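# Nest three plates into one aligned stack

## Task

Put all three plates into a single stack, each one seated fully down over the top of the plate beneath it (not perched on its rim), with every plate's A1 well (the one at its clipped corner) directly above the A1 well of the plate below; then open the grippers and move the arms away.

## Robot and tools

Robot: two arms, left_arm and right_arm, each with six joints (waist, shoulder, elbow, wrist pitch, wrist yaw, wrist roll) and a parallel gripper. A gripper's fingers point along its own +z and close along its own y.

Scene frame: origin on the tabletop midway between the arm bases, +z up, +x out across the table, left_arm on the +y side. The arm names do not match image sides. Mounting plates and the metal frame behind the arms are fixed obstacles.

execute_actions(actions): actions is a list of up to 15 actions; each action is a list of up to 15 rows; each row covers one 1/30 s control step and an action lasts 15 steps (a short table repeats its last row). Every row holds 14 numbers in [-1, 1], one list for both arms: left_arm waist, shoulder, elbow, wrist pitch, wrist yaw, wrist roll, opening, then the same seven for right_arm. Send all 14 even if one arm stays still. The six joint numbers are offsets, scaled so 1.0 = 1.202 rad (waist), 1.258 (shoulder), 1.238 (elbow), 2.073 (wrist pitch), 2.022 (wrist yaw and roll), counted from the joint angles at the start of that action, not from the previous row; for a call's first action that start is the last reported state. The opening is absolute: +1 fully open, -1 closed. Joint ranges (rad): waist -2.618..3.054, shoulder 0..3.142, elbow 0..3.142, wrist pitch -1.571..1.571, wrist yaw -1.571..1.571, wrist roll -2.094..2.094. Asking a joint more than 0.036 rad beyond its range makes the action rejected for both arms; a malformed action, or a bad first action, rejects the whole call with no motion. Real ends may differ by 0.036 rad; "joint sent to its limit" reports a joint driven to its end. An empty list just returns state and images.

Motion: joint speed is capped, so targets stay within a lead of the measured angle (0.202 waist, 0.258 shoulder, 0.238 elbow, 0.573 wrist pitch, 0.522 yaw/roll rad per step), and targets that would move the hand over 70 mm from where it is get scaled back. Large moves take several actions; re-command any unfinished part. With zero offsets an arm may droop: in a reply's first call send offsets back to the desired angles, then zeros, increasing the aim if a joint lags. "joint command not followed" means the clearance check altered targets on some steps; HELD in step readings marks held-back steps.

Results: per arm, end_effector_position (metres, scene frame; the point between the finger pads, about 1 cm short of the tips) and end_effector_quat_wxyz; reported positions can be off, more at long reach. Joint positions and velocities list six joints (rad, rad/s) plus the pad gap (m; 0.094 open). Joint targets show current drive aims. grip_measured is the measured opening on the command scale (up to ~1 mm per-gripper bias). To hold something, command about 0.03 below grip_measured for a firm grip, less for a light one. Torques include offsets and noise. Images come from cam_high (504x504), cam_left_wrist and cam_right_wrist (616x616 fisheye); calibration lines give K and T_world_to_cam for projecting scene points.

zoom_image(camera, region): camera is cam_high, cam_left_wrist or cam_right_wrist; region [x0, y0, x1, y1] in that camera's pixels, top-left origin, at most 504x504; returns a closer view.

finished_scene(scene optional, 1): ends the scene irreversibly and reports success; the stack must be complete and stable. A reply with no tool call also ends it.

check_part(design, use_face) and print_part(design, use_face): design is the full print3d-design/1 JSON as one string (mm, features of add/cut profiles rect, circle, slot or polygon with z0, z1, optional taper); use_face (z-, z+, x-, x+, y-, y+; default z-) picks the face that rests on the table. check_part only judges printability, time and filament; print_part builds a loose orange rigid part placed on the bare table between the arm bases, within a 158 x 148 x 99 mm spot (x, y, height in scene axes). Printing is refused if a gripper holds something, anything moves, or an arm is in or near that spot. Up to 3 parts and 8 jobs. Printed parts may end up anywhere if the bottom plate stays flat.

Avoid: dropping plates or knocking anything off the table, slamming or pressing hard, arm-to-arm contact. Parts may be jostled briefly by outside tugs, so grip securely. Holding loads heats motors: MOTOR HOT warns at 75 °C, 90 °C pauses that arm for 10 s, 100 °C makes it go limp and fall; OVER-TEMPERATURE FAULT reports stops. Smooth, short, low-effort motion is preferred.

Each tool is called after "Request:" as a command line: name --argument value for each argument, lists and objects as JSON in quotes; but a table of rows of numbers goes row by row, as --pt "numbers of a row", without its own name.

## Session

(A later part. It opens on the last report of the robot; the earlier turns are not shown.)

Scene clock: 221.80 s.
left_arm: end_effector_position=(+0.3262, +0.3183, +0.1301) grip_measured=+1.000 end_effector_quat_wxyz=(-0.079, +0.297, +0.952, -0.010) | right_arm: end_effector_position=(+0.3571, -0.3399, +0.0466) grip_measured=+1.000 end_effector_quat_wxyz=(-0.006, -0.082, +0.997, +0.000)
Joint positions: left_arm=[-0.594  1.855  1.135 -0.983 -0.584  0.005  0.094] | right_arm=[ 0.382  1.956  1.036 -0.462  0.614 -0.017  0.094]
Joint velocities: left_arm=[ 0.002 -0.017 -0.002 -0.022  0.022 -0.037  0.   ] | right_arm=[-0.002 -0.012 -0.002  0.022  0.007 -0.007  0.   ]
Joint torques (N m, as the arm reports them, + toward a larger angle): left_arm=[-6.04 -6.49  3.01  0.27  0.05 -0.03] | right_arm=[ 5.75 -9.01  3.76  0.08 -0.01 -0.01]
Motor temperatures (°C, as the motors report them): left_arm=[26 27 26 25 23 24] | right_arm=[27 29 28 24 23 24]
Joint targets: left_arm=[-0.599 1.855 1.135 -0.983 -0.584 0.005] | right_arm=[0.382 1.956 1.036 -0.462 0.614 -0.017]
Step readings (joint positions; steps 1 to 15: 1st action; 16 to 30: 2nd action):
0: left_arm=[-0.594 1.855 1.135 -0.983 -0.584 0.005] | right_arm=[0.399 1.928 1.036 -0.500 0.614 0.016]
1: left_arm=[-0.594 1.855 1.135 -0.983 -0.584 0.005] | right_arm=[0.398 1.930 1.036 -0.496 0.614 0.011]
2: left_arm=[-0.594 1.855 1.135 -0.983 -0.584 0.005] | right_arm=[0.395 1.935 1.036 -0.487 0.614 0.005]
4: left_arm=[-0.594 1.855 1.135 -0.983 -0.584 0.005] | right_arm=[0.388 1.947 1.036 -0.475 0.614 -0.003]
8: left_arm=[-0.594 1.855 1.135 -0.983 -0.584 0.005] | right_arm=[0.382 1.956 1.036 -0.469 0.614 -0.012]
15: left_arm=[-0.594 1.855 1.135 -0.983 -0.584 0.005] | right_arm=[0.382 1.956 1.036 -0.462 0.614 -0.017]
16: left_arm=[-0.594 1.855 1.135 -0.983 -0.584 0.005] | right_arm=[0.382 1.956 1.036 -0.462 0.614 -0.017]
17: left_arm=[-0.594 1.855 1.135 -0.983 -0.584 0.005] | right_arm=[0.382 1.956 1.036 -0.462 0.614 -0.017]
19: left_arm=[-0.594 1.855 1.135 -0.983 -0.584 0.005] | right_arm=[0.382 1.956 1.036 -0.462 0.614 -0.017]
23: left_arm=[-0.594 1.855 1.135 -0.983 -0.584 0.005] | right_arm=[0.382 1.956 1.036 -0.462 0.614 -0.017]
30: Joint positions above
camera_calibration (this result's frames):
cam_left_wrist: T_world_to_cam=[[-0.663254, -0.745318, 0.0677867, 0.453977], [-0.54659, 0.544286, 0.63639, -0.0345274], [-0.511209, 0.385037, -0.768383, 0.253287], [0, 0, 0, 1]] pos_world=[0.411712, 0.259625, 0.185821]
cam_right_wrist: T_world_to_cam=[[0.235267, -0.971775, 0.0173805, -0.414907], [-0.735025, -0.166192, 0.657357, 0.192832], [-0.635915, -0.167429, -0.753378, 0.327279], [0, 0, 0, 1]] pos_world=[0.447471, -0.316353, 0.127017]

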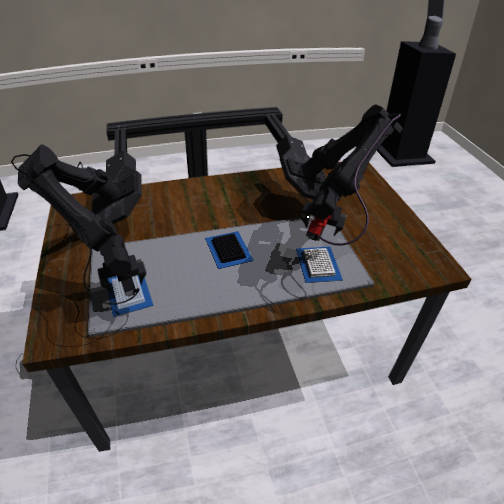

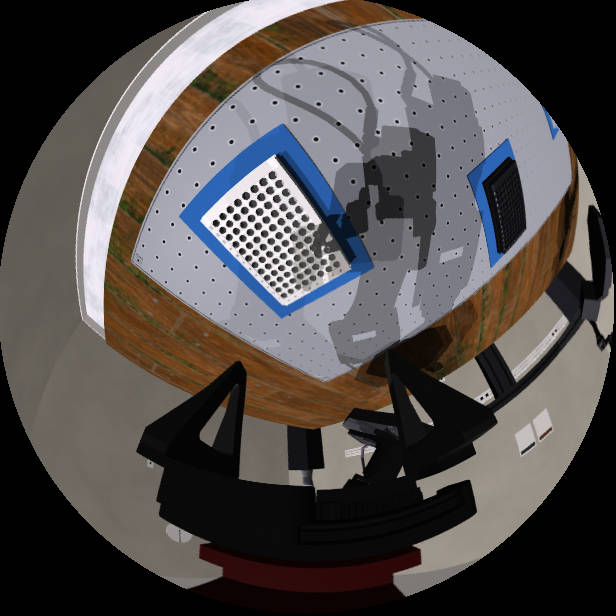

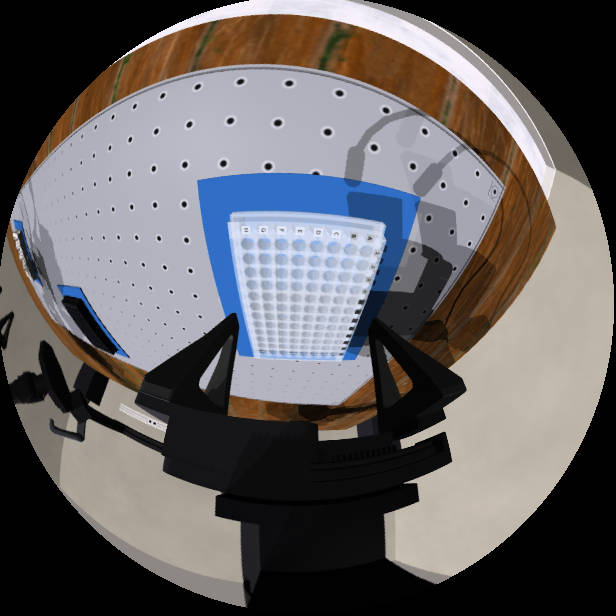

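Request:
execute_actions --actions '[[[-0.004,0,0,0,0,0,1,-0.01,0.03,0.01,0.032,0,-0.012,1]],[[-0.004,0,0,0,0,0,1,0,0,0,0,0,0,1]]]'

Request:
zoom_image --camera "cam_right_wrist" --region '[200, 190, 410, 400]'

Request:
zoom_image --camera "cam_high" --region '[80, 230, 180, 330]'

Scene clock: 232.03 s.
left_arm: end_effector_position=(+0.3262, +0.3183, +0.1301) grip_measured=+1.000 end_effector_quat_wxyz=(-0.079, +0.297, +0.952, -0.010) | right_arm: end_effector_position=(+0.3598, -0.3375, +0.0378) grip_measured=+1.000 end_effector_quat_wxyz=(-0.002, -0.082, +0.997, -0.000)
Joint positions: left_arm=[-0.594  1.855  1.135 -0.983 -0.584  0.005  0.094] | right_arm=[ 0.372  1.984  1.036 -0.418  0.614 -0.034  0.094]
Joint velocities: left_arm=[-0.012 -0.002 -0.007  0.007 -0.037  0.022  0.   ] | right_arm=[0.007 0.007 0.012 0.022 0.007 0.007 0.   ]
Joint torques (N m, as the arm reports them, + toward a larger angle): left_arm=[-6.02 -6.49  3.02  0.26  0.05 -0.03] | right_arm=[ 5.84 -9.15  3.67  0.1  -0.01 -0.01]
Motor temperatures (°C, as the motors report them): left_arm=[26 27 26 25 23 24] | right_arm=[27 29 27 24 23 24]
Joint targets: left_arm=[-0.599 1.855 1.135 -0.983 -0.584 0.005] | right_arm=[0.372 1.984 1.036 -0.418 0.614 -0.034]
Step readings (joint positions; steps 1 to 15: 1st action; 16 to 30: 2nd action):
0: left_arm=[-0.594 1.855 1.135 -0.983 -0.584 0.005] | right_arm=[0.382 1.956 1.036 -0.462 0.614 -0.017]
1: left_arm=[-0.594 1.855 1.135 -0.983 -0.584 0.005] | right_arm=[0.381 1.958 1.036 -0.458 0.614 -0.020]
2: left_arm=[-0.594 1.855 1.135 -0.983 -0.584 0.005] | right_arm=[0.380 1.963 1.036 -0.447 0.614 -0.023]
4: left_arm=[-0.594 1.855 1.135 -0.983 -0.584 0.005] | right_arm=[0.376 1.975 1.036 -0.434 0.614 -0.027]
8: left_arm=[-0.594 1.855 1.135 -0.983 -0.584 0.005] | right_arm=[0.372 1.984 1.036 -0.426 0.614 -0.031]
15: left_arm=[-0.594 1.855 1.135 -0.983 -0.584 0.005] | right_arm=[0.372 1.984 1.036 -0.418 0.614 -0.034]
16: left_arm=[-0.594 1.855 1.135 -0.983 -0.584 0.005] | right_arm=[0.372 1.984 1.036 -0.418 0.614 -0.034]
17: left_arm=[-0.594 1.855 1.135 -0.983 -0.584 0.005] | right_arm=[0.372 1.984 1.036 -0.418 0.614 -0.034]
19: left_arm=[-0.594 1.855 1.135 -0.983 -0.584 0.005] | right_arm=[0.372 1.984 1.036 -0.418 0.614 -0.034]
23: left_arm=[-0.594 1.855 1.135 -0.983 -0.584 0.005] | right_arm=[0.372 1.984 1.036 -0.418 0.614 -0.034]
30: Joint positions above
camera_calibration (this result's frames):
cam_left_wrist: T_world_to_cam=[[-0.663254, -0.745318, 0.0677867, 0.453977], [-0.54659, 0.544286, 0.63639, -0.0345274], [-0.511209, 0.385037, -0.768383, 0.253287], [0, 0, 0, 1]] pos_world=[0.411712, 0.259625, 0.185821]
cam_right_wrist: T_world_to_cam=[[0.235416, -0.971689, 0.0200022, -0.413172], [-0.740141, -0.165903, 0.651665, 0.203214], [-0.629898, -0.168217, -0.758243, 0.320541], [0, 0, 0, 1]] pos_world=[0.449582, -0.31384, 0.118884]

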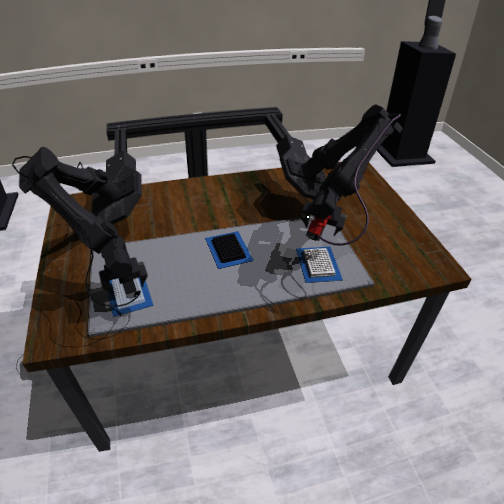

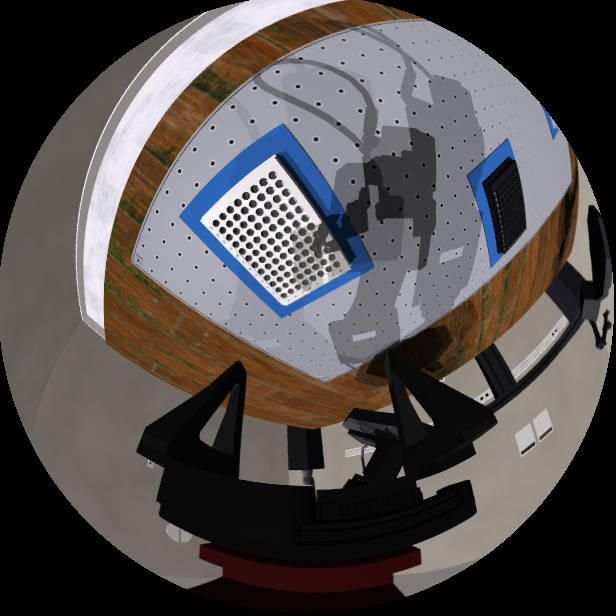

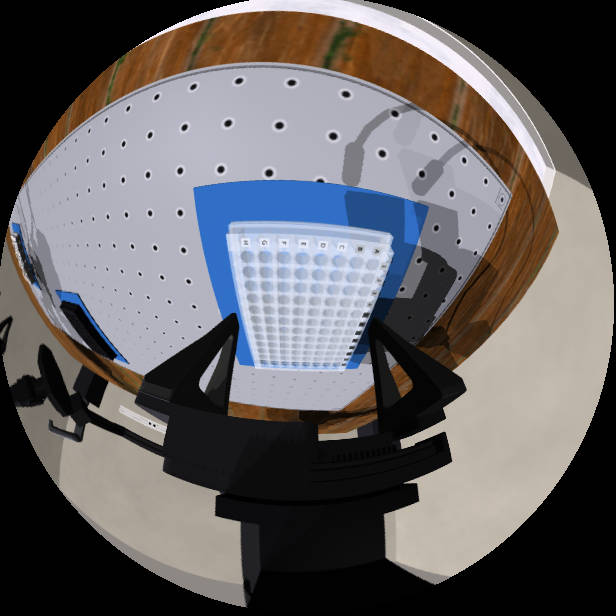

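Region (200, 190, 410, 400) of cam_right_wrist's 616x616 image, scaled by 2.400, with more detail than that image has.

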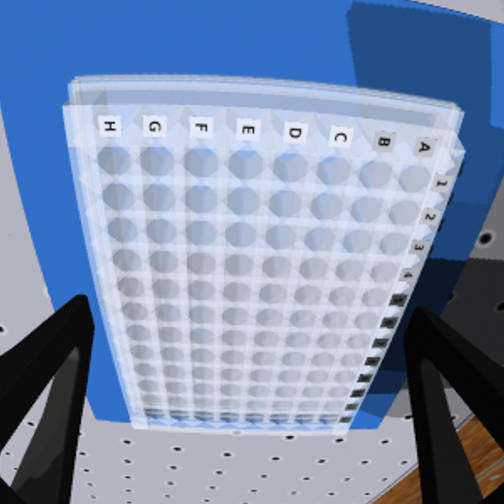

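Region (80, 230, 180, 330) of cam_high's 504x504 image, scaled by 5.040, with more detail than that image has.

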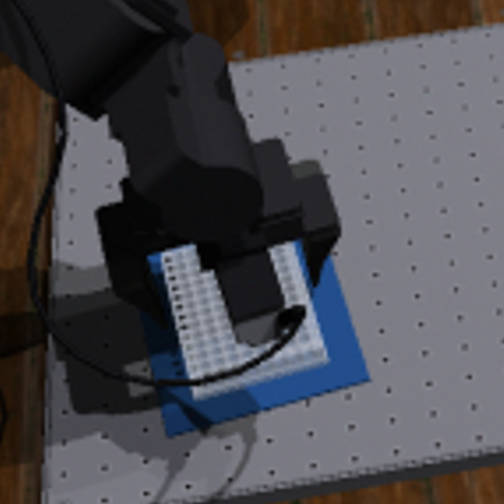

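Request:
execute_actions --actions '[[[-0.004,0,0,0,0,0,1,0,0,0,0,0,0,0.85]],[[-0.004,0,0,0,0,0,1,0,0,0,0,0,0,0.72]]]'

Request:
zoom_image --camera "cam_right_wrist" --region '[200, 190, 410, 400]'

Scene clock: 239.00 s.
left_arm: end_effector_position=(+0.3262, +0.3183, +0.1301) grip_measured=+1.000 end_effector_quat_wxyz=(-0.079, +0.297, +0.952, -0.010) | right_arm: end_effector_position=(+0.3598, -0.3374, +0.0378) grip_measured=+0.732 end_effector_quat_wxyz=(-0.002, -0.082, +0.997, -0.000)
Joint positions: left_arm=[-0.594  1.855  1.135 -0.983 -0.584  0.005  0.094] | right_arm=[ 0.372  1.984  1.036 -0.418  0.613 -0.034  0.081]
Joint velocities: left_arm=[-0.007 -0.012 -0.012 -0.007 -0.007 -0.066  0.   ] | right_arm=[-0.002 -0.012  0.002  0.037 -0.022 -0.007  0.001]
Joint torques (N m, as the arm reports them, + toward a larger angle): left_arm=[-6.04 -6.5   3.01  0.26  0.05 -0.03] | right_arm=[ 5.85 -9.13  3.69  0.09  0.   -0.01]
Motor temperatures (°C, as the motors report them): left_arm=[26 27 26 25 23 24] | right_arm=[27 29 27 24 23 24]
Joint targets: left_arm=[-0.599 1.855 1.135 -0.983 -0.584 0.005] | right_arm=[0.372 1.984 1.036 -0.418 0.613 -0.034]
Step readings (joint positions; steps 1 to 15: 1st action; 16 to 30: 2nd action):
0: left_arm=[-0.594 1.855 1.135 -0.983 -0.584 0.005] | right_arm=[0.372 1.984 1.036 -0.418 0.614 -0.034]
1: left_arm=[-0.594 1.855 1.135 -0.983 -0.584 0.005] | right_arm=[0.372 1.984 1.036 -0.418 0.614 -0.034]
2: left_arm=[-0.594 1.855 1.135 -0.983 -0.584 0.005] | right_arm=[0.372 1.984 1.036 -0.418 0.614 -0.034]
4: left_arm=[-0.594 1.855 1.135 -0.983 -0.584 0.005] | right_arm=[0.372 1.984 1.036 -0.418 0.614 -0.034]
8: left_arm=[-0.594 1.855 1.135 -0.983 -0.584 0.005] | right_arm=[0.372 1.984 1.036 -0.418 0.614 -0.034]
15: left_arm=[-0.594 1.855 1.135 -0.983 -0.584 0.005] | right_arm=[0.372 1.984 1.036 -0.418 0.614 -0.034]
16: left_arm=[-0.594 1.855 1.135 -0.983 -0.584 0.005] | right_arm=[0.372 1.984 1.036 -0.418 0.614 -0.034]
17: left_arm=[-0.594 1.855 1.135 -0.983 -0.584 0.005] | right_arm=[0.372 1.984 1.036 -0.418 0.613 -0.034]
19: left_arm=[-0.594 1.855 1.135 -0.983 -0.584 0.005] | right_arm=[0.372 1.984 1.036 -0.418 0.613 -0.034]
23: left_arm=[-0.594 1.855 1.135 -0.983 -0.584 0.005] | right_arm=[0.372 1.984 1.036 -0.418 0.613 -0.034]
30: Joint positions above
camera_calibration (this result's frames):
cam_left_wrist: T_world_to_cam=[[-0.663254, -0.745318, 0.0677867, 0.453977], [-0.54659, 0.544286, 0.63639, -0.0345274], [-0.511209, 0.385037, -0.768383, 0.253287], [0, 0, 0, 1]] pos_world=[0.411712, 0.259625, 0.185821]
cam_right_wrist: T_world_to_cam=[[0.235416, -0.971697, 0.019623, -0.413093], [-0.740109, -0.166149, 0.651639, 0.203126], [-0.629935, -0.167929, -0.758275, 0.320658], [0, 0, 0, 1]] pos_world=[0.449578, -0.313804, 0.118889]

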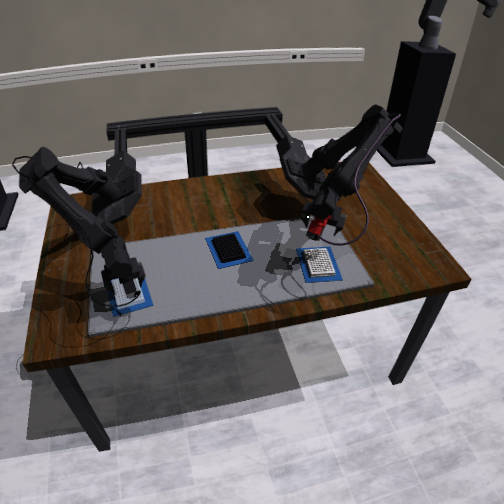

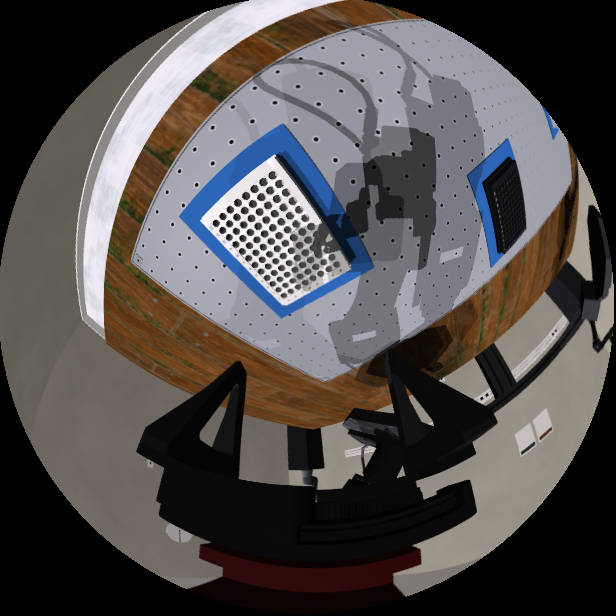

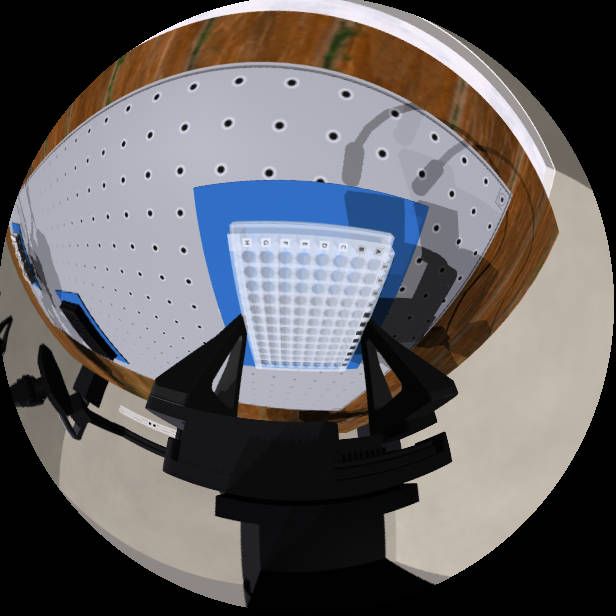

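Region (200, 190, 410, 400) of cam_right_wrist's 616x616 image, scaled by 2.400, with more detail than that image has.

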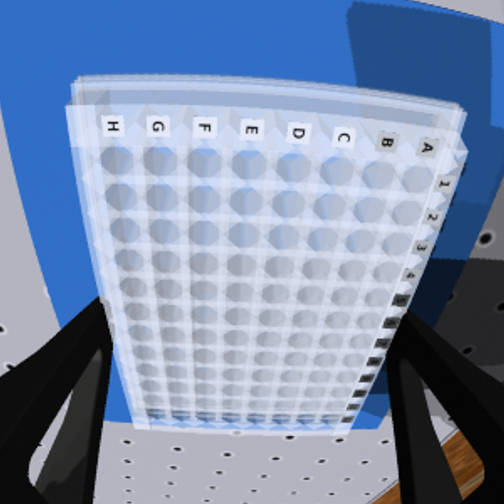

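Request:
execute_actions --actions '[[[-0.004,0,0,0,0,0,1,0,0,0,0,0,0,0.70]],[[-0.004,0,0,0,0,0,1,0.037,-0.05,0.01,-0.045,0,0,0.70]],[[-0.004,0,0,0,0,0,1,0,0,0,0,0,-0.4,0.70]],[[-0.004,0,0,0,0,0,1,0,0,0,0,0,-0.42,0.70]],[[-0.004,0,0,0,0,0,1,0,0,0,0,0,0,0.70]]]'

Scene clock: 262.37 s.
left_arm: end_effector_position=(+0.3262, +0.3183, +0.1301) grip_measured=+1.000 end_effector_quat_wxyz=(-0.079, +0.297, +0.952, -0.010) | right_arm: end_effector_position=(+0.3584, -0.3387, +0.0575) grip_measured=+0.716 end_effector_quat_wxyz=(-0.002, +0.773, -0.634, -0.001)
Joint positions: left_arm=[-0.594  1.855  1.135 -0.983 -0.584  0.005  0.094] | right_arm=[ 0.402  1.928  1.036 -0.488  0.614 -1.605  0.081]
Joint velocities: left_arm=[-0.007 -0.007 -0.017 -0.081 -0.066 -0.066  0.   ] | right_arm=[ 0.012 -0.012 -0.002 -0.066 -0.007  0.081  0.001]
Joint torques (N m, as the arm reports them, + toward a larger angle): left_arm=[-6.02 -6.48  3.01  0.27  0.05 -0.03] | right_arm=[ 5.68 -8.89  3.93  0.09 -0.01  0.02]
Motor temperatures (°C, as the motors report them): left_arm=[26 27 26 25 23 24] | right_arm=[27 30 27 24 23 24]
Joint targets: left_arm=[-0.599 1.855 1.135 -0.983 -0.584 0.005] | right_arm=[0.402 1.928 1.036 -0.488 0.614 -1.603]
Step readings (joint positions; steps 1 to 15: 1st action; 16 to 30: 2nd action; 31 to 45: 3rd action; 46 to 60: 4th action; 61 to 75: 5th action):
0: left_arm=[-0.594 1.855 1.135 -0.983 -0.584 0.005] | right_arm=[0.372 1.984 1.036 -0.418 0.613 -0.034]
1: left_arm=[-0.594 1.855 1.135 -0.983 -0.584 0.005] | right_arm=[0.372 1.984 1.036 -0.418 0.613 -0.034]
2: left_arm=[-0.594 1.855 1.135 -0.983 -0.584 0.005] | right_arm=[0.372 1.984 1.036 -0.418 0.613 -0.034]
4: left_arm=[-0.594 1.855 1.135 -0.983 -0.584 0.005] | right_arm=[0.372 1.984 1.036 -0.418 0.613 -0.034]
8: left_arm=[-0.594 1.855 1.135 -0.983 -0.584 0.005] | right_arm=[0.372 1.984 1.036 -0.418 0.613 -0.034]
15: left_arm=[-0.594 1.855 1.135 -0.983 -0.584 0.005] | right_arm=[0.372 1.984 1.036 -0.418 0.613 -0.034]
16: left_arm=[-0.594 1.855 1.135 -0.983 -0.584 0.005] | right_arm=[0.374 1.979 1.036 -0.424 0.613 -0.034]
17: left_arm=[-0.594 1.855 1.135 -0.983 -0.584 0.005] | right_arm=[0.379 1.969 1.036 -0.442 0.613 -0.034]
19: left_arm=[-0.594 1.855 1.135 -0.983 -0.584 0.005] | right_arm=[0.391 1.946 1.036 -0.464 0.613 -0.034]
23: left_arm=[-0.594 1.855 1.135 -0.983 -0.584 0.005] | right_arm=[0.402 1.928 1.036 -0.475 0.613 -0.034]
30: left_arm=[-0.594 1.855 1.135 -0.983 -0.584 0.005] | right_arm=[0.402 1.928 1.036 -0.489 0.613 -0.034]
31: left_arm=[-0.594 1.855 1.135 -0.983 -0.584 0.005] | right_arm=[0.402 1.928 1.036 -0.489 0.614 -0.108]
32: left_arm=[-0.594 1.855 1.135 -0.983 -0.584 0.005] | right_arm=[0.402 1.928 1.036 -0.489 0.614 -0.207]
34: left_arm=[-0.594 1.855 1.135 -0.983 -0.584 0.005] | right_arm=[0.402 1.928 1.036 -0.489 0.614 -0.404]
38: left_arm=[-0.594 1.855 1.135 -0.983 -0.584 0.005] | right_arm=[0.402 1.928 1.036 -0.489 0.614 -0.661]
45: left_arm=[-0.594 1.855 1.135 -0.983 -0.584 0.005] | right_arm=[0.402 1.928 1.036 -0.489 0.614 -0.800]
46: left_arm=[-0.594 1.855 1.135 -0.983 -0.584 0.005] | right_arm=[0.402 1.928 1.036 -0.488 0.614 -0.876]
47: left_arm=[-0.594 1.855 1.135 -0.983 -0.584 0.005] | right_arm=[0.402 1.928 1.036 -0.488 0.614 -0.976]
49: left_arm=[-0.594 1.855 1.135 -0.983 -0.584 0.005] | right_arm=[0.402 1.928 1.036 -0.488 0.614 -1.172]
53: left_arm=[-0.594 1.855 1.135 -0.983 -0.584 0.005] | right_arm=[0.402 1.928 1.036 -0.488 0.614 -1.450]
60: left_arm=[-0.594 1.855 1.135 -0.983 -0.584 0.005] | right_arm=[0.402 1.928 1.036 -0.488 0.614 -1.603]
61: left_arm=[-0.594 1.855 1.135 -0.983 -0.584 0.005] | right_arm=[0.402 1.928 1.036 -0.488 0.614 -1.605]
62: left_arm=[-0.594 1.855 1.135 -0.983 -0.584 0.005] | right_arm=[0.402 1.928 1.036 -0.488 0.614 -1.605]
64: left_arm=[-0.594 1.855 1.135 -0.983 -0.584 0.005] | right_arm=[0.402 1.928 1.036 -0.488 0.614 -1.605]
68: left_arm=[-0.594 1.855 1.135 -0.983 -0.584 0.005] | right_arm=[0.402 1.928 1.036 -0.488 0.614 -1.605]
75: Joint positions above
camera_calibration (this result's frames):
cam_left_wrist: T_world_to_cam=[[-0.663254, -0.745318, 0.0677867, 0.453977], [-0.54659, 0.544286, 0.63639, -0.0345274], [-0.511209, 0.385037, -0.768383, 0.253287], [0, 0, 0, 1]] pos_world=[0.411712, 0.259625, 0.185821]
cam_right_wrist: T_world_to_cam=[[0.963499, 0.266873, 0.0211976, -0.255953], [0.19078, -0.740006, 0.644976, -0.338565], [0.187813, -0.617389, -0.763909, -0.110498], [0, 0, 0, 1]] pos_world=[0.331955, -0.250453, 0.139382]

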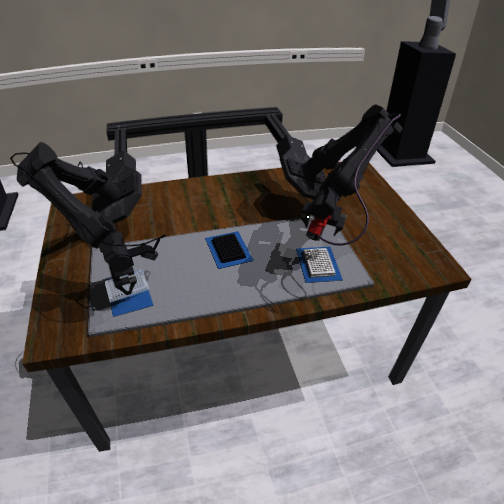

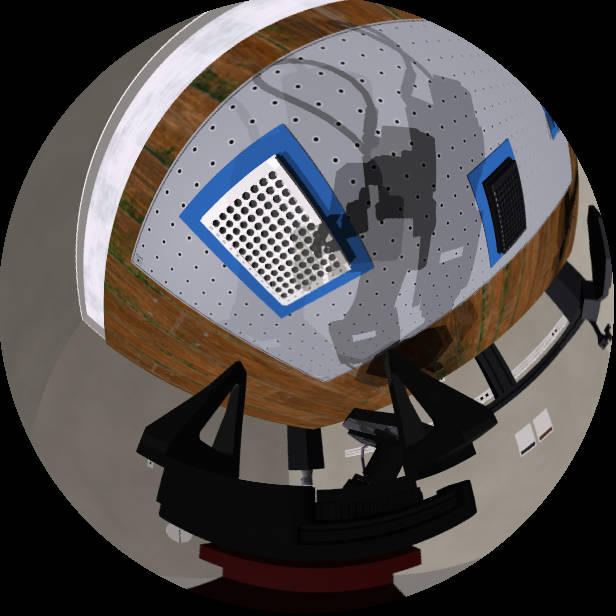

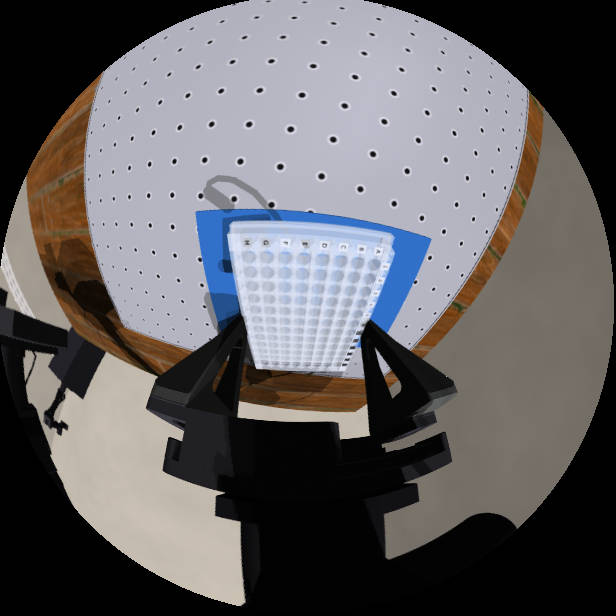

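Request:
execute_actions --actions '[[[-0.004,0,0,0,0,0,1,-0.012,0.026,0.01,0.025,0,0,0.695],[-0.004,0,0,0,0,0,1,-0.012,0.026,0.01,0.025,0,0,0.695],[-0.004,0,0,0,0,0,1,-0.012,0.026,0.01,0.025,0,0,0.695],[-0.004,0,0,0,0,0,1,-0.012,0.026,0.01,0.025,0,0,0.695],[-0.004,0,0,0,0,0,1,-0.012,0.026,0.01,0.025,0,0,0.695],[-0.004,0,0,0,0,0,1,-0.024,0.05,0.01,0.043,0,0,0.695]],[[-0.004,0,0,0,0,0,1,0,0,0,0,0,0,0.695]]]'

Scene clock: 273.03 s.
left_arm: end_effector_position=(+0.3262, +0.3183, +0.1301) grip_measured=+1.000 end_effector_quat_wxyz=(-0.079, +0.297, +0.952, -0.010) | right_arm: end_effector_position=(+0.3596, -0.3374, +0.0388) grip_measured=+0.712 end_effector_quat_wxyz=(+0.002, +0.763, -0.646, -0.001)
Joint positions: left_arm=[-0.594  1.855  1.135 -0.983 -0.584  0.005  0.094] | right_arm=[ 0.374  1.981  1.036 -0.422  0.614 -1.605  0.08 ]
Joint velocities: left_arm=[-0.007 -0.007  0.002  0.066 -0.037  0.022  0.   ] | right_arm=[ 0.012 -0.017  0.002 -0.007  0.007  0.022 -0.   ]
Joint torques (N m, as the arm reports them, + toward a larger angle): left_arm=[-6.02 -6.46  3.01  0.26  0.06 -0.03] | right_arm=[ 5.81 -9.12  3.69  0.1  -0.01 -0.01]
Motor temperatures (°C, as the motors report them): left_arm=[26 27 26 25 23 24] | right_arm=[27 30 27 23 23 24]
Joint targets: left_arm=[-0.599 1.855 1.135 -0.983 -0.584 0.005] | right_arm=[0.374 1.981 1.036 -0.422 0.614 -1.605]
Step readings (joint positions; steps 1 to 15: 1st action; 16 to 30: 2nd action):
0: left_arm=[-0.594 1.855 1.135 -0.983 -0.584 0.005] | right_arm=[0.402 1.928 1.036 -0.488 0.614 -1.605]
1: left_arm=[-0.594 1.855 1.135 -0.983 -0.584 0.005] | right_arm=[0.401 1.929 1.036 -0.485 0.614 -1.605]
2: left_arm=[-0.594 1.855 1.135 -0.983 -0.584 0.005] | right_arm=[0.399 1.934 1.036 -0.477 0.614 -1.605]
4: left_arm=[-0.594 1.855 1.135 -0.983 -0.584 0.005] | right_arm=[0.393 1.943 1.036 -0.465 0.614 -1.605]
8: left_arm=[-0.594 1.855 1.135 -0.983 -0.584 0.005] | right_arm=[0.381 1.966 1.036 -0.437 0.614 -1.605]
15: left_arm=[-0.594 1.855 1.135 -0.983 -0.584 0.005] | right_arm=[0.374 1.981 1.036 -0.422 0.614 -1.605]
16: left_arm=[-0.594 1.855 1.135 -0.983 -0.584 0.005] | right_arm=[0.374 1.981 1.036 -0.422 0.614 -1.605]
17: left_arm=[-0.594 1.855 1.135 -0.983 -0.584 0.005] | right_arm=[0.374 1.981 1.036 -0.422 0.614 -1.605]
19: left_arm=[-0.594 1.855 1.135 -0.983 -0.584 0.005] | right_arm=[0.374 1.981 1.036 -0.422 0.614 -1.605]
23: left_arm=[-0.594 1.855 1.135 -0.983 -0.584 0.005] | right_arm=[0.374 1.981 1.036 -0.422 0.614 -1.605]
30: Joint positions above
camera_calibration (this result's frames):
cam_left_wrist: T_world_to_cam=[[-0.663254, -0.745318, 0.0677867, 0.453977], [-0.54659, 0.544286, 0.63639, -0.0345274], [-0.511209, 0.385037, -0.768383, 0.253287], [0, 0, 0, 1]] pos_world=[0.411712, 0.259625, 0.185821]
cam_right_wrist: T_world_to_cam=[[0.97105, 0.238398, 0.0151244, -0.269116], [0.171895, -0.741328, 0.648757, -0.319668], [0.165875, -0.627375, -0.760845, -0.119823], [0, 0, 0, 1]] pos_world=[0.33615, -0.247996, 0.12029]

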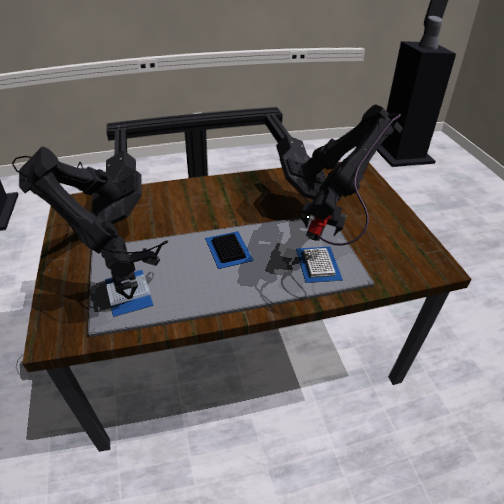

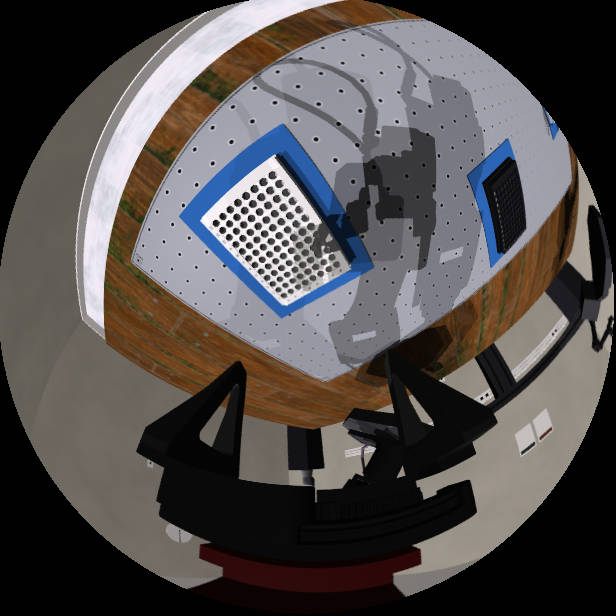

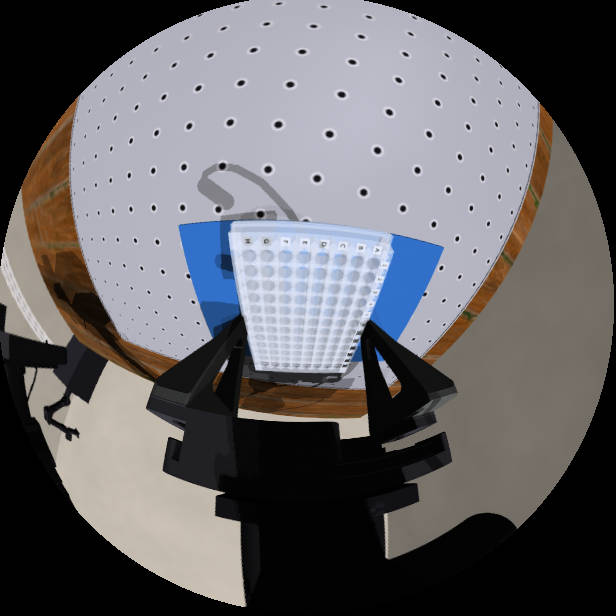

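Request:
execute_actions --actions '[[[-0.04,-0.06,0.06,0.04,-0.024,0,1,0,0,0,0,0,0,1]],[[-0.004,0,0,0,0,0,1,0.036,-0.048,0.01,-0.043,0,0,1]],[[-0.004,0,0,0,0,0,1,0,0,0,0,0,0.6,1]],[[-0.004,0,0,0,0,0,1,0,0,0,0,0,0.6,1]],[[-0.004,0,0,0,0,0,1,0,0,0,0,0,0.45,1]],[[-0.004,0,0,0,0,0,1,0,0,0,0,0,0,1]]]'

Scene clock: 285.30 s.
left_arm: end_effector_position=(+0.3717, +0.3133, +0.1594) grip_measured=+1.000 end_effector_quat_wxyz=(+0.010, +0.256, +0.966, -0.012) | right_arm: end_effector_position=(+0.3598, -0.3380, +0.0584) grip_measured=+1.000 end_effector_quat_wxyz=(+0.001, +0.616, +0.788, +0.005)
Joint positions: left_arm=[-0.624  1.79   1.198 -0.92  -0.625  0.005  0.094] | right_arm=[ 0.405  1.926  1.036 -0.484  0.614  1.487  0.094]
Joint velocities: left_arm=[ 0.002 -0.002 -0.002 -0.051 -0.051 -0.037  0.   ] | right_arm=[-0.007 -0.012 -0.017 -0.007  0.007 -0.007  0.   ]
Joint torques (N m, as the arm reports them, + toward a larger angle): left_arm=[-6.03 -6.4   3.47  0.53  0.02 -0.03] | right_arm=[ 5.74 -8.85  3.93  0.1  -0.01 -0.04]
Motor temperatures (°C, as the motors report them): left_arm=[26 27 26 25 23 24] | right_arm=[27 30 27 23 23 24]
Joint targets: left_arm=[-0.629 1.790 1.198 -0.920 -0.625 0.005] | right_arm=[0.405 1.926 1.036 -0.484 0.614 1.484]
Step readings (joint positions; steps 1 to 15: 1st action; 16 to 30: 2nd action; 31 to 45: 3rd action; 46 to 60: 4th action; 61 to 75: 5th action; 76 to 90: 6th action):
0: left_arm=[-0.594 1.855 1.135 -0.983 -0.584 0.005] | right_arm=[0.374 1.981 1.036 -0.422 0.614 -1.605]
1: left_arm=[-0.597 1.851 1.140 -0.981 -0.588 0.005] | right_arm=[0.374 1.981 1.036 -0.422 0.614 -1.605]
2: left_arm=[-0.602 1.844 1.148 -0.978 -0.595 0.005] | right_arm=[0.374 1.981 1.036 -0.422 0.614 -1.605]
4: left_arm=[-0.615 1.821 1.172 -0.959 -0.605 0.005] | right_arm=[0.374 1.981 1.036 -0.422 0.614 -1.605]
8: left_arm=[-0.624 1.791 1.197 -0.925 -0.620 0.005] | right_arm=[0.374 1.981 1.036 -0.422 0.614 -1.605]
15: left_arm=[-0.624 1.790 1.198 -0.920 -0.625 0.005] | right_arm=[0.374 1.981 1.036 -0.422 0.614 -1.605]
16: left_arm=[-0.624 1.790 1.198 -0.920 -0.625 0.005] | right_arm=[0.376 1.977 1.036 -0.428 0.614 -1.605]
17: left_arm=[-0.624 1.790 1.198 -0.920 -0.625 0.005] | right_arm=[0.381 1.968 1.036 -0.443 0.614 -1.605]
19: left_arm=[-0.624 1.790 1.198 -0.920 -0.625 0.005] | right_arm=[0.394 1.944 1.036 -0.462 0.614 -1.605]
23: left_arm=[-0.624 1.790 1.198 -0.920 -0.625 0.005] | right_arm=[0.405 1.926 1.036 -0.471 0.614 -1.605]
30: left_arm=[-0.624 1.790 1.198 -0.920 -0.625 0.005] | right_arm=[0.405 1.926 1.036 -0.483 0.614 -1.605]
31: left_arm=[-0.624 1.790 1.198 -0.920 -0.625 0.005] | right_arm=[0.405 1.926 1.036 -0.484 0.615 -1.532]
32: left_arm=[-0.624 1.790 1.198 -0.920 -0.625 0.005] | right_arm=[0.405 1.926 1.036 -0.484 0.615 -1.432]
34: left_arm=[-0.624 1.790 1.198 -0.920 -0.625 0.005] | right_arm=[0.405 1.926 1.036 -0.484 0.615 -1.235]
38: left_arm=[-0.624 1.790 1.198 -0.920 -0.625 0.005] | right_arm=[0.405 1.926 1.036 -0.484 0.615 -0.842]
45: left_arm=[-0.624 1.790 1.198 -0.920 -0.625 0.005] | right_arm=[0.405 1.926 1.036 -0.484 0.615 -0.490]
46: left_arm=[-0.624 1.790 1.198 -0.920 -0.625 0.005] | right_arm=[0.405 1.926 1.036 -0.484 0.615 -0.411]
47: left_arm=[-0.624 1.790 1.198 -0.920 -0.625 0.005] | right_arm=[0.405 1.926 1.036 -0.484 0.615 -0.312]
49: left_arm=[-0.624 1.790 1.198 -0.920 -0.625 0.005] | right_arm=[0.405 1.926 1.036 -0.484 0.615 -0.115]
53: left_arm=[-0.624 1.790 1.198 -0.920 -0.625 0.005] | right_arm=[0.405 1.926 1.036 -0.484 0.615 0.278]
60: left_arm=[-0.624 1.790 1.198 -0.920 -0.625 0.005] | right_arm=[0.405 1.926 1.036 -0.484 0.615 0.626]
61: left_arm=[-0.624 1.790 1.198 -0.920 -0.625 0.005] | right_arm=[0.405 1.926 1.036 -0.484 0.614 0.705]
62: left_arm=[-0.624 1.790 1.198 -0.920 -0.625 0.005] | right_arm=[0.405 1.926 1.036 -0.484 0.614 0.804]
64: left_arm=[-0.624 1.790 1.198 -0.920 -0.625 0.005] | right_arm=[0.405 1.926 1.036 -0.484 0.614 1.001]
68: left_arm=[-0.624 1.790 1.198 -0.920 -0.625 0.005] | right_arm=[0.405 1.926 1.036 -0.484 0.614 1.310]
75: left_arm=[-0.624 1.790 1.198 -0.920 -0.625 0.005] | right_arm=[0.405 1.926 1.036 -0.484 0.614 1.484]
76: left_arm=[-0.624 1.790 1.198 -0.920 -0.625 0.005] | right_arm=[0.405 1.926 1.036 -0.484 0.614 1.487]
77: left_arm=[-0.624 1.790 1.198 -0.920 -0.625 0.005] | right_arm=[0.405 1.926 1.036 -0.484 0.614 1.487]
79: left_arm=[-0.624 1.790 1.198 -0.920 -0.625 0.005] | right_arm=[0.405 1.926 1.036 -0.484 0.614 1.487]
83: left_arm=[-0.624 1.790 1.198 -0.920 -0.625 0.005] | right_arm=[0.405 1.926 1.036 -0.484 0.614 1.487]
90: Joint positions above
camera_calibration (this result's frames):
cam_left_wrist: T_world_to_cam=[[-0.601194, -0.799102, -0.000779445, 0.483184], [-0.689827, 0.518489, 0.50528, 0.0565617], [-0.403367, 0.304309, -0.862955, 0.301313], [0, 0, 0, 1]] pos_world=[0.451045, 0.265095, 0.231816]
cam_right_wrist: T_world_to_cam=[[-0.949697, -0.312959, 0.0115206, 0.23547], [-0.230241, 0.722674, 0.651714, 0.306459], [-0.212285, 0.616278, -0.758377, 0.45098], [0, 0, 0, 1]] pos_world=[0.389921, -0.425707, 0.139577]

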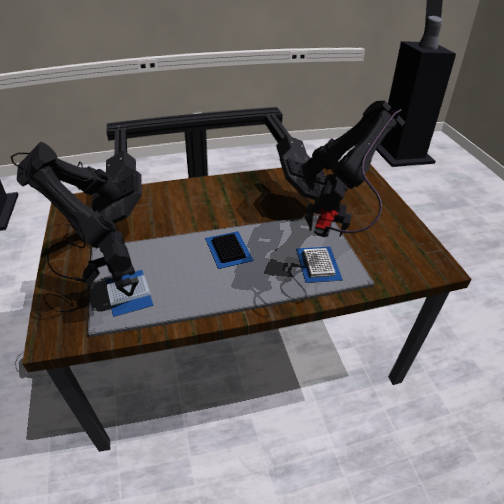

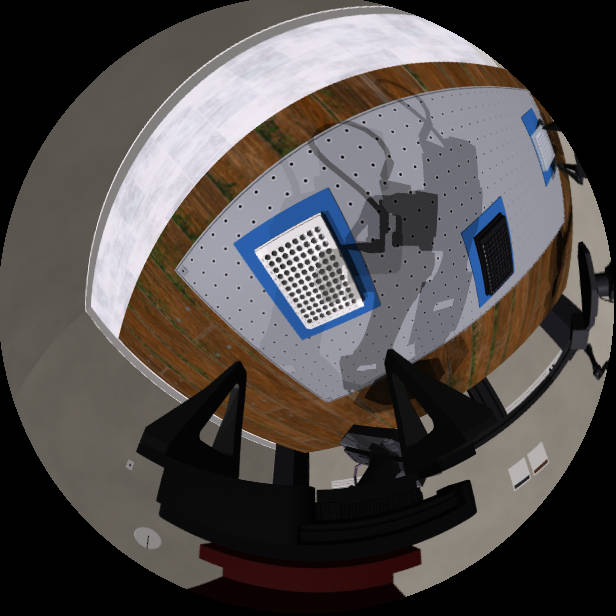

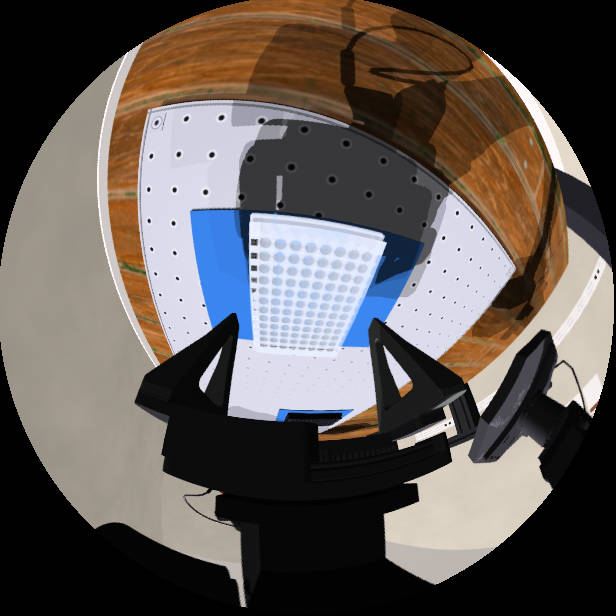

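Request:
execute_actions --actions '[[[-0.004,0,0,0,0,0,1,0,0,0,0,0,0.029,1],[-0.004,0,0,0,0,0,1,0,0,0,0,0,0.029,1],[-0.004,0,0,0,0,0,1,0,0,0,0,0,0.029,1],[-0.004,0,0,0,0,0,1,0,0,0,0,0,0.029,1],[-0.004,0,0,0,0,0,1,-0.029,0.056,0.01,0.044,0,0.029,1]],[[-0.004,0,0,0,0,0,1,0,0,0,0,0,0,1]]]'

Request:
zoom_image --camera "cam_right_wrist" --region '[200, 190, 410, 400]'

Scene clock: 293.27 s.
left_arm: end_effector_position=(+0.3717, +0.3133, +0.1594) grip_measured=+1.000 end_effector_quat_wxyz=(+0.010, +0.256, +0.966, -0.012) | right_arm: end_effector_position=(+0.3585, -0.3376, +0.0350) grip_measured=+1.000 end_effector_quat_wxyz=(-0.003, +0.647, +0.762, -0.005)
Joint positions: left_arm=[-0.624  1.79   1.198 -0.92  -0.625  0.005  0.094] | right_arm=[ 0.368  1.992  1.036 -0.415  0.614  1.537  0.094]
Joint velocities: left_arm=[-0.012 -0.007 -0.002 -0.037  0.051 -0.037  0.   ] | right_arm=[ 0.002  0.017 -0.012  0.095 -0.022 -0.007  0.   ]
Joint torques (N m, as the arm reports them, + toward a larger angle): left_arm=[-6.04 -6.42  3.47  0.53  0.02 -0.03] | right_arm=[ 5.76 -9.12  3.6   0.08  0.    0.  ]
Motor temperatures (°C, as the motors report them): left_arm=[26 27 26 25 23 24] | right_arm=[27 30 27 23 23 24]
Joint targets: left_arm=[-0.629 1.790 1.198 -0.920 -0.625 0.005] | right_arm=[0.368 1.992 1.036 -0.415 0.614 1.537]
Step readings (joint positions; steps 1 to 15: 1st action; 16 to 30: 2nd action):
0: left_arm=[-0.624 1.790 1.198 -0.920 -0.625 0.005] | right_arm=[0.405 1.926 1.036 -0.484 0.614 1.487]
1: left_arm=[-0.624 1.790 1.198 -0.920 -0.625 0.005] | right_arm=[0.405 1.926 1.036 -0.484 0.614 1.494]
2: left_arm=[-0.624 1.790 1.198 -0.920 -0.625 0.005] | right_arm=[0.405 1.926 1.036 -0.484 0.614 1.503]
4: left_arm=[-0.624 1.790 1.198 -0.920 -0.625 0.005] | right_arm=[0.405 1.926 1.036 -0.484 0.614 1.516]
8: left_arm=[-0.624 1.790 1.198 -0.920 -0.625 0.005] | right_arm=[0.381 1.971 1.036 -0.436 0.614 1.530]
15: left_arm=[-0.624 1.790 1.198 -0.920 -0.625 0.005] | right_arm=[0.368 1.992 1.036 -0.415 0.614 1.537]
16: left_arm=[-0.624 1.790 1.198 -0.920 -0.625 0.005] | right_arm=[0.368 1.992 1.036 -0.415 0.614 1.537]
17: left_arm=[-0.624 1.790 1.198 -0.920 -0.625 0.005] | right_arm=[0.368 1.992 1.036 -0.415 0.614 1.537]
19: left_arm=[-0.624 1.790 1.198 -0.920 -0.625 0.005] | right_arm=[0.368 1.992 1.036 -0.415 0.614 1.537]
23: left_arm=[-0.624 1.790 1.198 -0.920 -0.625 0.005] | right_arm=[0.368 1.992 1.036 -0.415 0.614 1.537]
30: Joint positions above
camera_calibration (this result's frames):
cam_left_wrist: T_world_to_cam=[[-0.601194, -0.799102, -0.000779445, 0.483184], [-0.689827, 0.518489, 0.50528, 0.0565617], [-0.403367, 0.304309, -0.862955, 0.301313], [0, 0, 0, 1]] pos_world=[0.451045, 0.265095, 0.231816]
cam_right_wrist: T_world_to_cam=[[-0.971695, -0.23428, 0.0303459, 0.268367], [-0.159392, 0.744994, 0.647749, 0.303454], [-0.174362, 0.624577, -0.76125, 0.421963], [0, 0, 0, 1]] pos_world=[0.382713, -0.426747, 0.116514]

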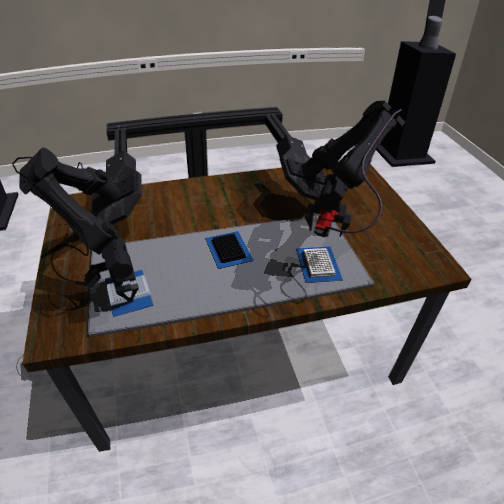

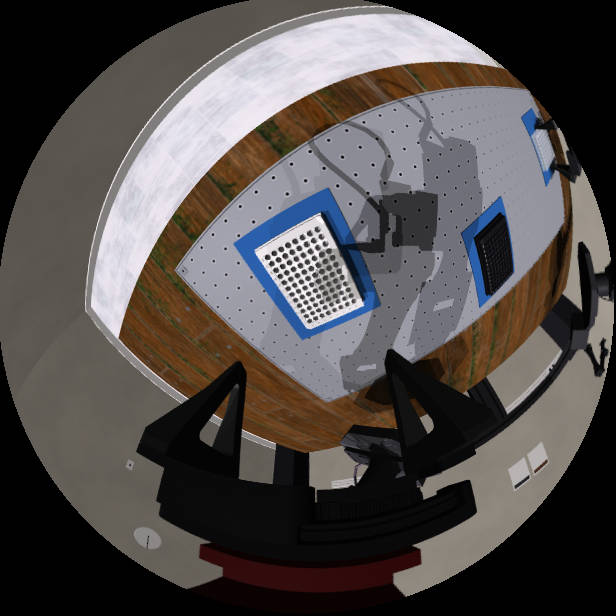

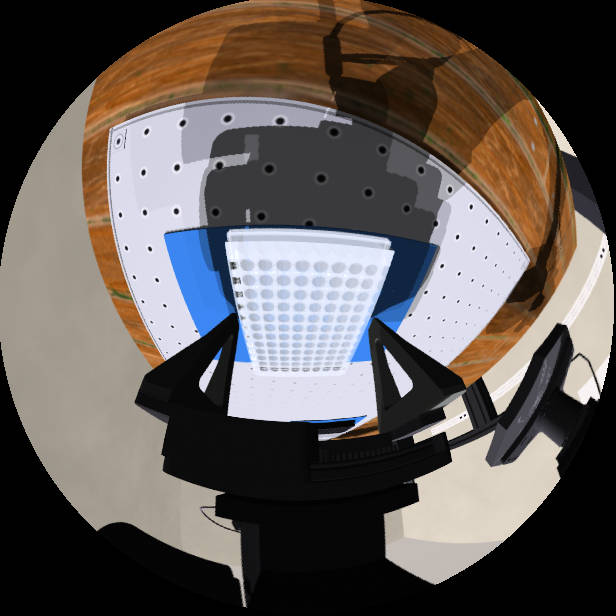

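Region (200, 190, 410, 400) of cam_right_wrist's 616x616 image, scaled by 2.400, with more detail than that image has.

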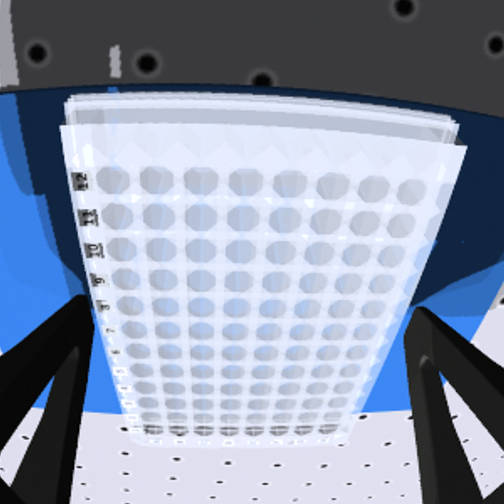

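Request:
execute_actions --actions '[[[-0.004,0,0,0,0,0,1,0,0,0,0.015,0,0,0.85]],[[-0.004,0,0,0,0,0,1,0,0,0,0,0,0,0.72]],[[-0.004,0,0,0,0,0,1,0,0,0,0,0,0,0.695]]]'

Scene clock: 299.83 s.
left_arm: end_effector_position=(+0.3717, +0.3133, +0.1594) grip_measured=+1.000 end_effector_quat_wxyz=(+0.010, +0.256, +0.966, -0.012) | right_arm: end_effector_position=(+0.3610, -0.3373, +0.0349) grip_measured=+0.730 end_effector_quat_wxyz=(+0.000, +0.650, +0.760, -0.001)
Joint positions: left_arm=[-0.624  1.79   1.198 -0.92  -0.625  0.005  0.094] | right_arm=[ 0.368  1.992  1.036 -0.403  0.614  1.537  0.081]
Joint velocities: left_arm=[-0.012 -0.012 -0.017  0.037  0.022 -0.037  0.   ] | right_arm=[-0.017  0.012  0.012  0.022 -0.022  0.037  0.   ]
Joint torques (N m, as the arm reports them, + toward a larger angle): left_arm=[-6.05 -6.4   3.49  0.53  0.02 -0.03] | right_arm=[ 5.91 -9.18  3.65  0.09 -0.01 -0.01]
Motor temperatures (°C, as the motors report them): left_arm=[26 27 26 25 23 24] | right_arm=[27 30 27 23 23 24]
Joint targets: left_arm=[-0.629 1.790 1.198 -0.920 -0.625 0.005] | right_arm=[0.368 1.992 1.036 -0.403 0.614 1.537]
Step readings (joint positions; steps 1 to 15: 1st action; 16 to 30: 2nd action; 31 to 45: 3rd action):
0: left_arm=[-0.624 1.790 1.198 -0.920 -0.625 0.005] | right_arm=[0.368 1.992 1.036 -0.415 0.614 1.537]
1: left_arm=[-0.624 1.790 1.198 -0.920 -0.625 0.005] | right_arm=[0.368 1.992 1.036 -0.413 0.614 1.537]
2: left_arm=[-0.624 1.790 1.198 -0.920 -0.625 0.005] | right_arm=[0.368 1.992 1.036 -0.411 0.614 1.537]
4: left_arm=[-0.624 1.790 1.198 -0.920 -0.625 0.005] | right_arm=[0.368 1.992 1.036 -0.406 0.614 1.537]
8: left_arm=[-0.624 1.790 1.198 -0.920 -0.625 0.005] | right_arm=[0.368 1.992 1.036 -0.403 0.614 1.537]
15: left_arm=[-0.624 1.790 1.198 -0.920 -0.625 0.005] | right_arm=[0.368 1.992 1.036 -0.403 0.614 1.537]
16: left_arm=[-0.624 1.790 1.198 -0.920 -0.625 0.005] | right_arm=[0.368 1.992 1.036 -0.403 0.614 1.537]
17: left_arm=[-0.624 1.790 1.198 -0.920 -0.625 0.005] | right_arm=[0.368 1.992 1.036 -0.403 0.614 1.537]
19: left_arm=[-0.624 1.790 1.198 -0.920 -0.625 0.005] | right_arm=[0.368 1.992 1.036 -0.403 0.614 1.537]
23: left_arm=[-0.624 1.790 1.198 -0.920 -0.625 0.005] | right_arm=[0.368 1.992 1.036 -0.403 0.614 1.537]
30: left_arm=[-0.624 1.790 1.198 -0.920 -0.625 0.005] | right_arm=[0.368 1.992 1.036 -0.403 0.614 1.537]
31: left_arm=[-0.624 1.790 1.198 -0.920 -0.625 0.005] | right_arm=[0.368 1.992 1.036 -0.403 0.614 1.537]
32: left_arm=[-0.624 1.790 1.198 -0.920 -0.625 0.005] | right_arm=[0.368 1.992 1.036 -0.403 0.614 1.537]
34: left_arm=[-0.624 1.790 1.198 -0.920 -0.625 0.005] | right_arm=[0.368 1.992 1.036 -0.403 0.614 1.537]
38: left_arm=[-0.624 1.790 1.198 -0.920 -0.625 0.005] | right_arm=[0.368 1.992 1.036 -0.403 0.614 1.537]
45: Joint positions above
camera_calibration (this result's frames):
cam_left_wrist: T_world_to_cam=[[-0.601194, -0.799102, -0.000779445, 0.483184], [-0.689827, 0.518489, 0.50528, 0.0565617], [-0.403367, 0.304309, -0.862955, 0.301313], [0, 0, 0, 1]] pos_world=[0.451045, 0.265095, 0.231816]
cam_right_wrist: T_world_to_cam=[[-0.97351, -0.227701, 0.0207309, 0.274115], [-0.160549, 0.745321, 0.647086, 0.304181], [-0.162793, 0.626617, -0.762135, 0.418735], [0, 0, 0, 1]] pos_world=[0.383857, -0.426682, 0.116619]

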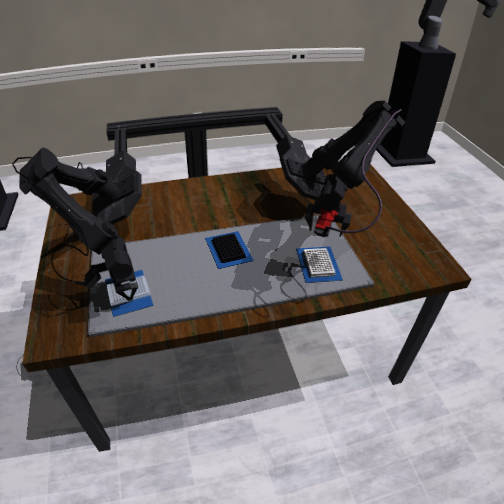

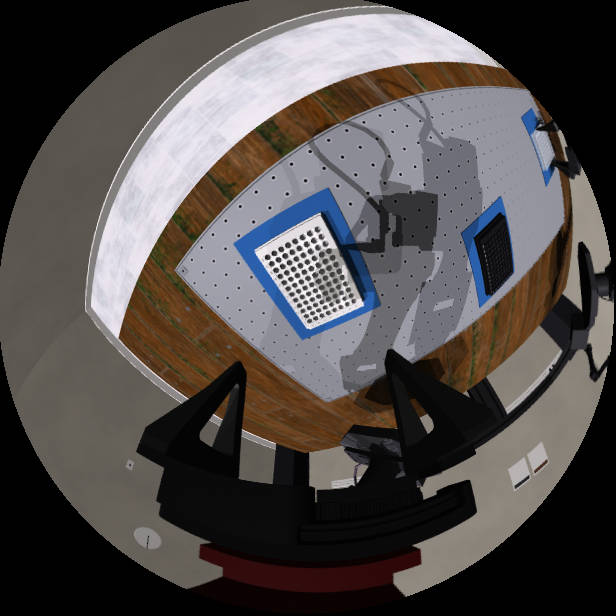

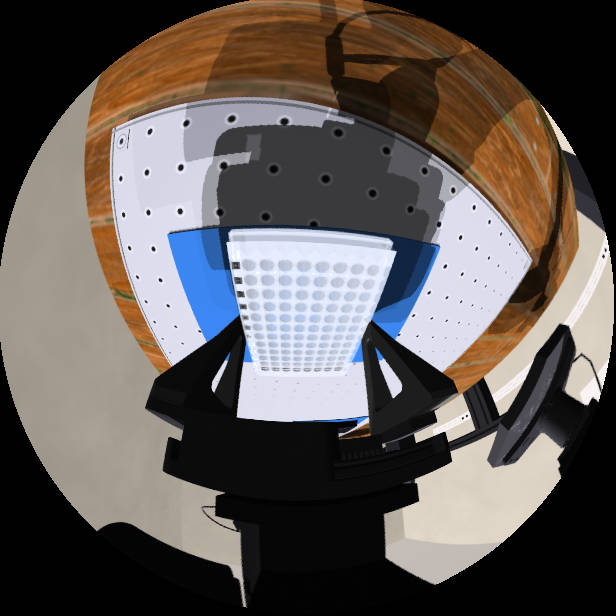

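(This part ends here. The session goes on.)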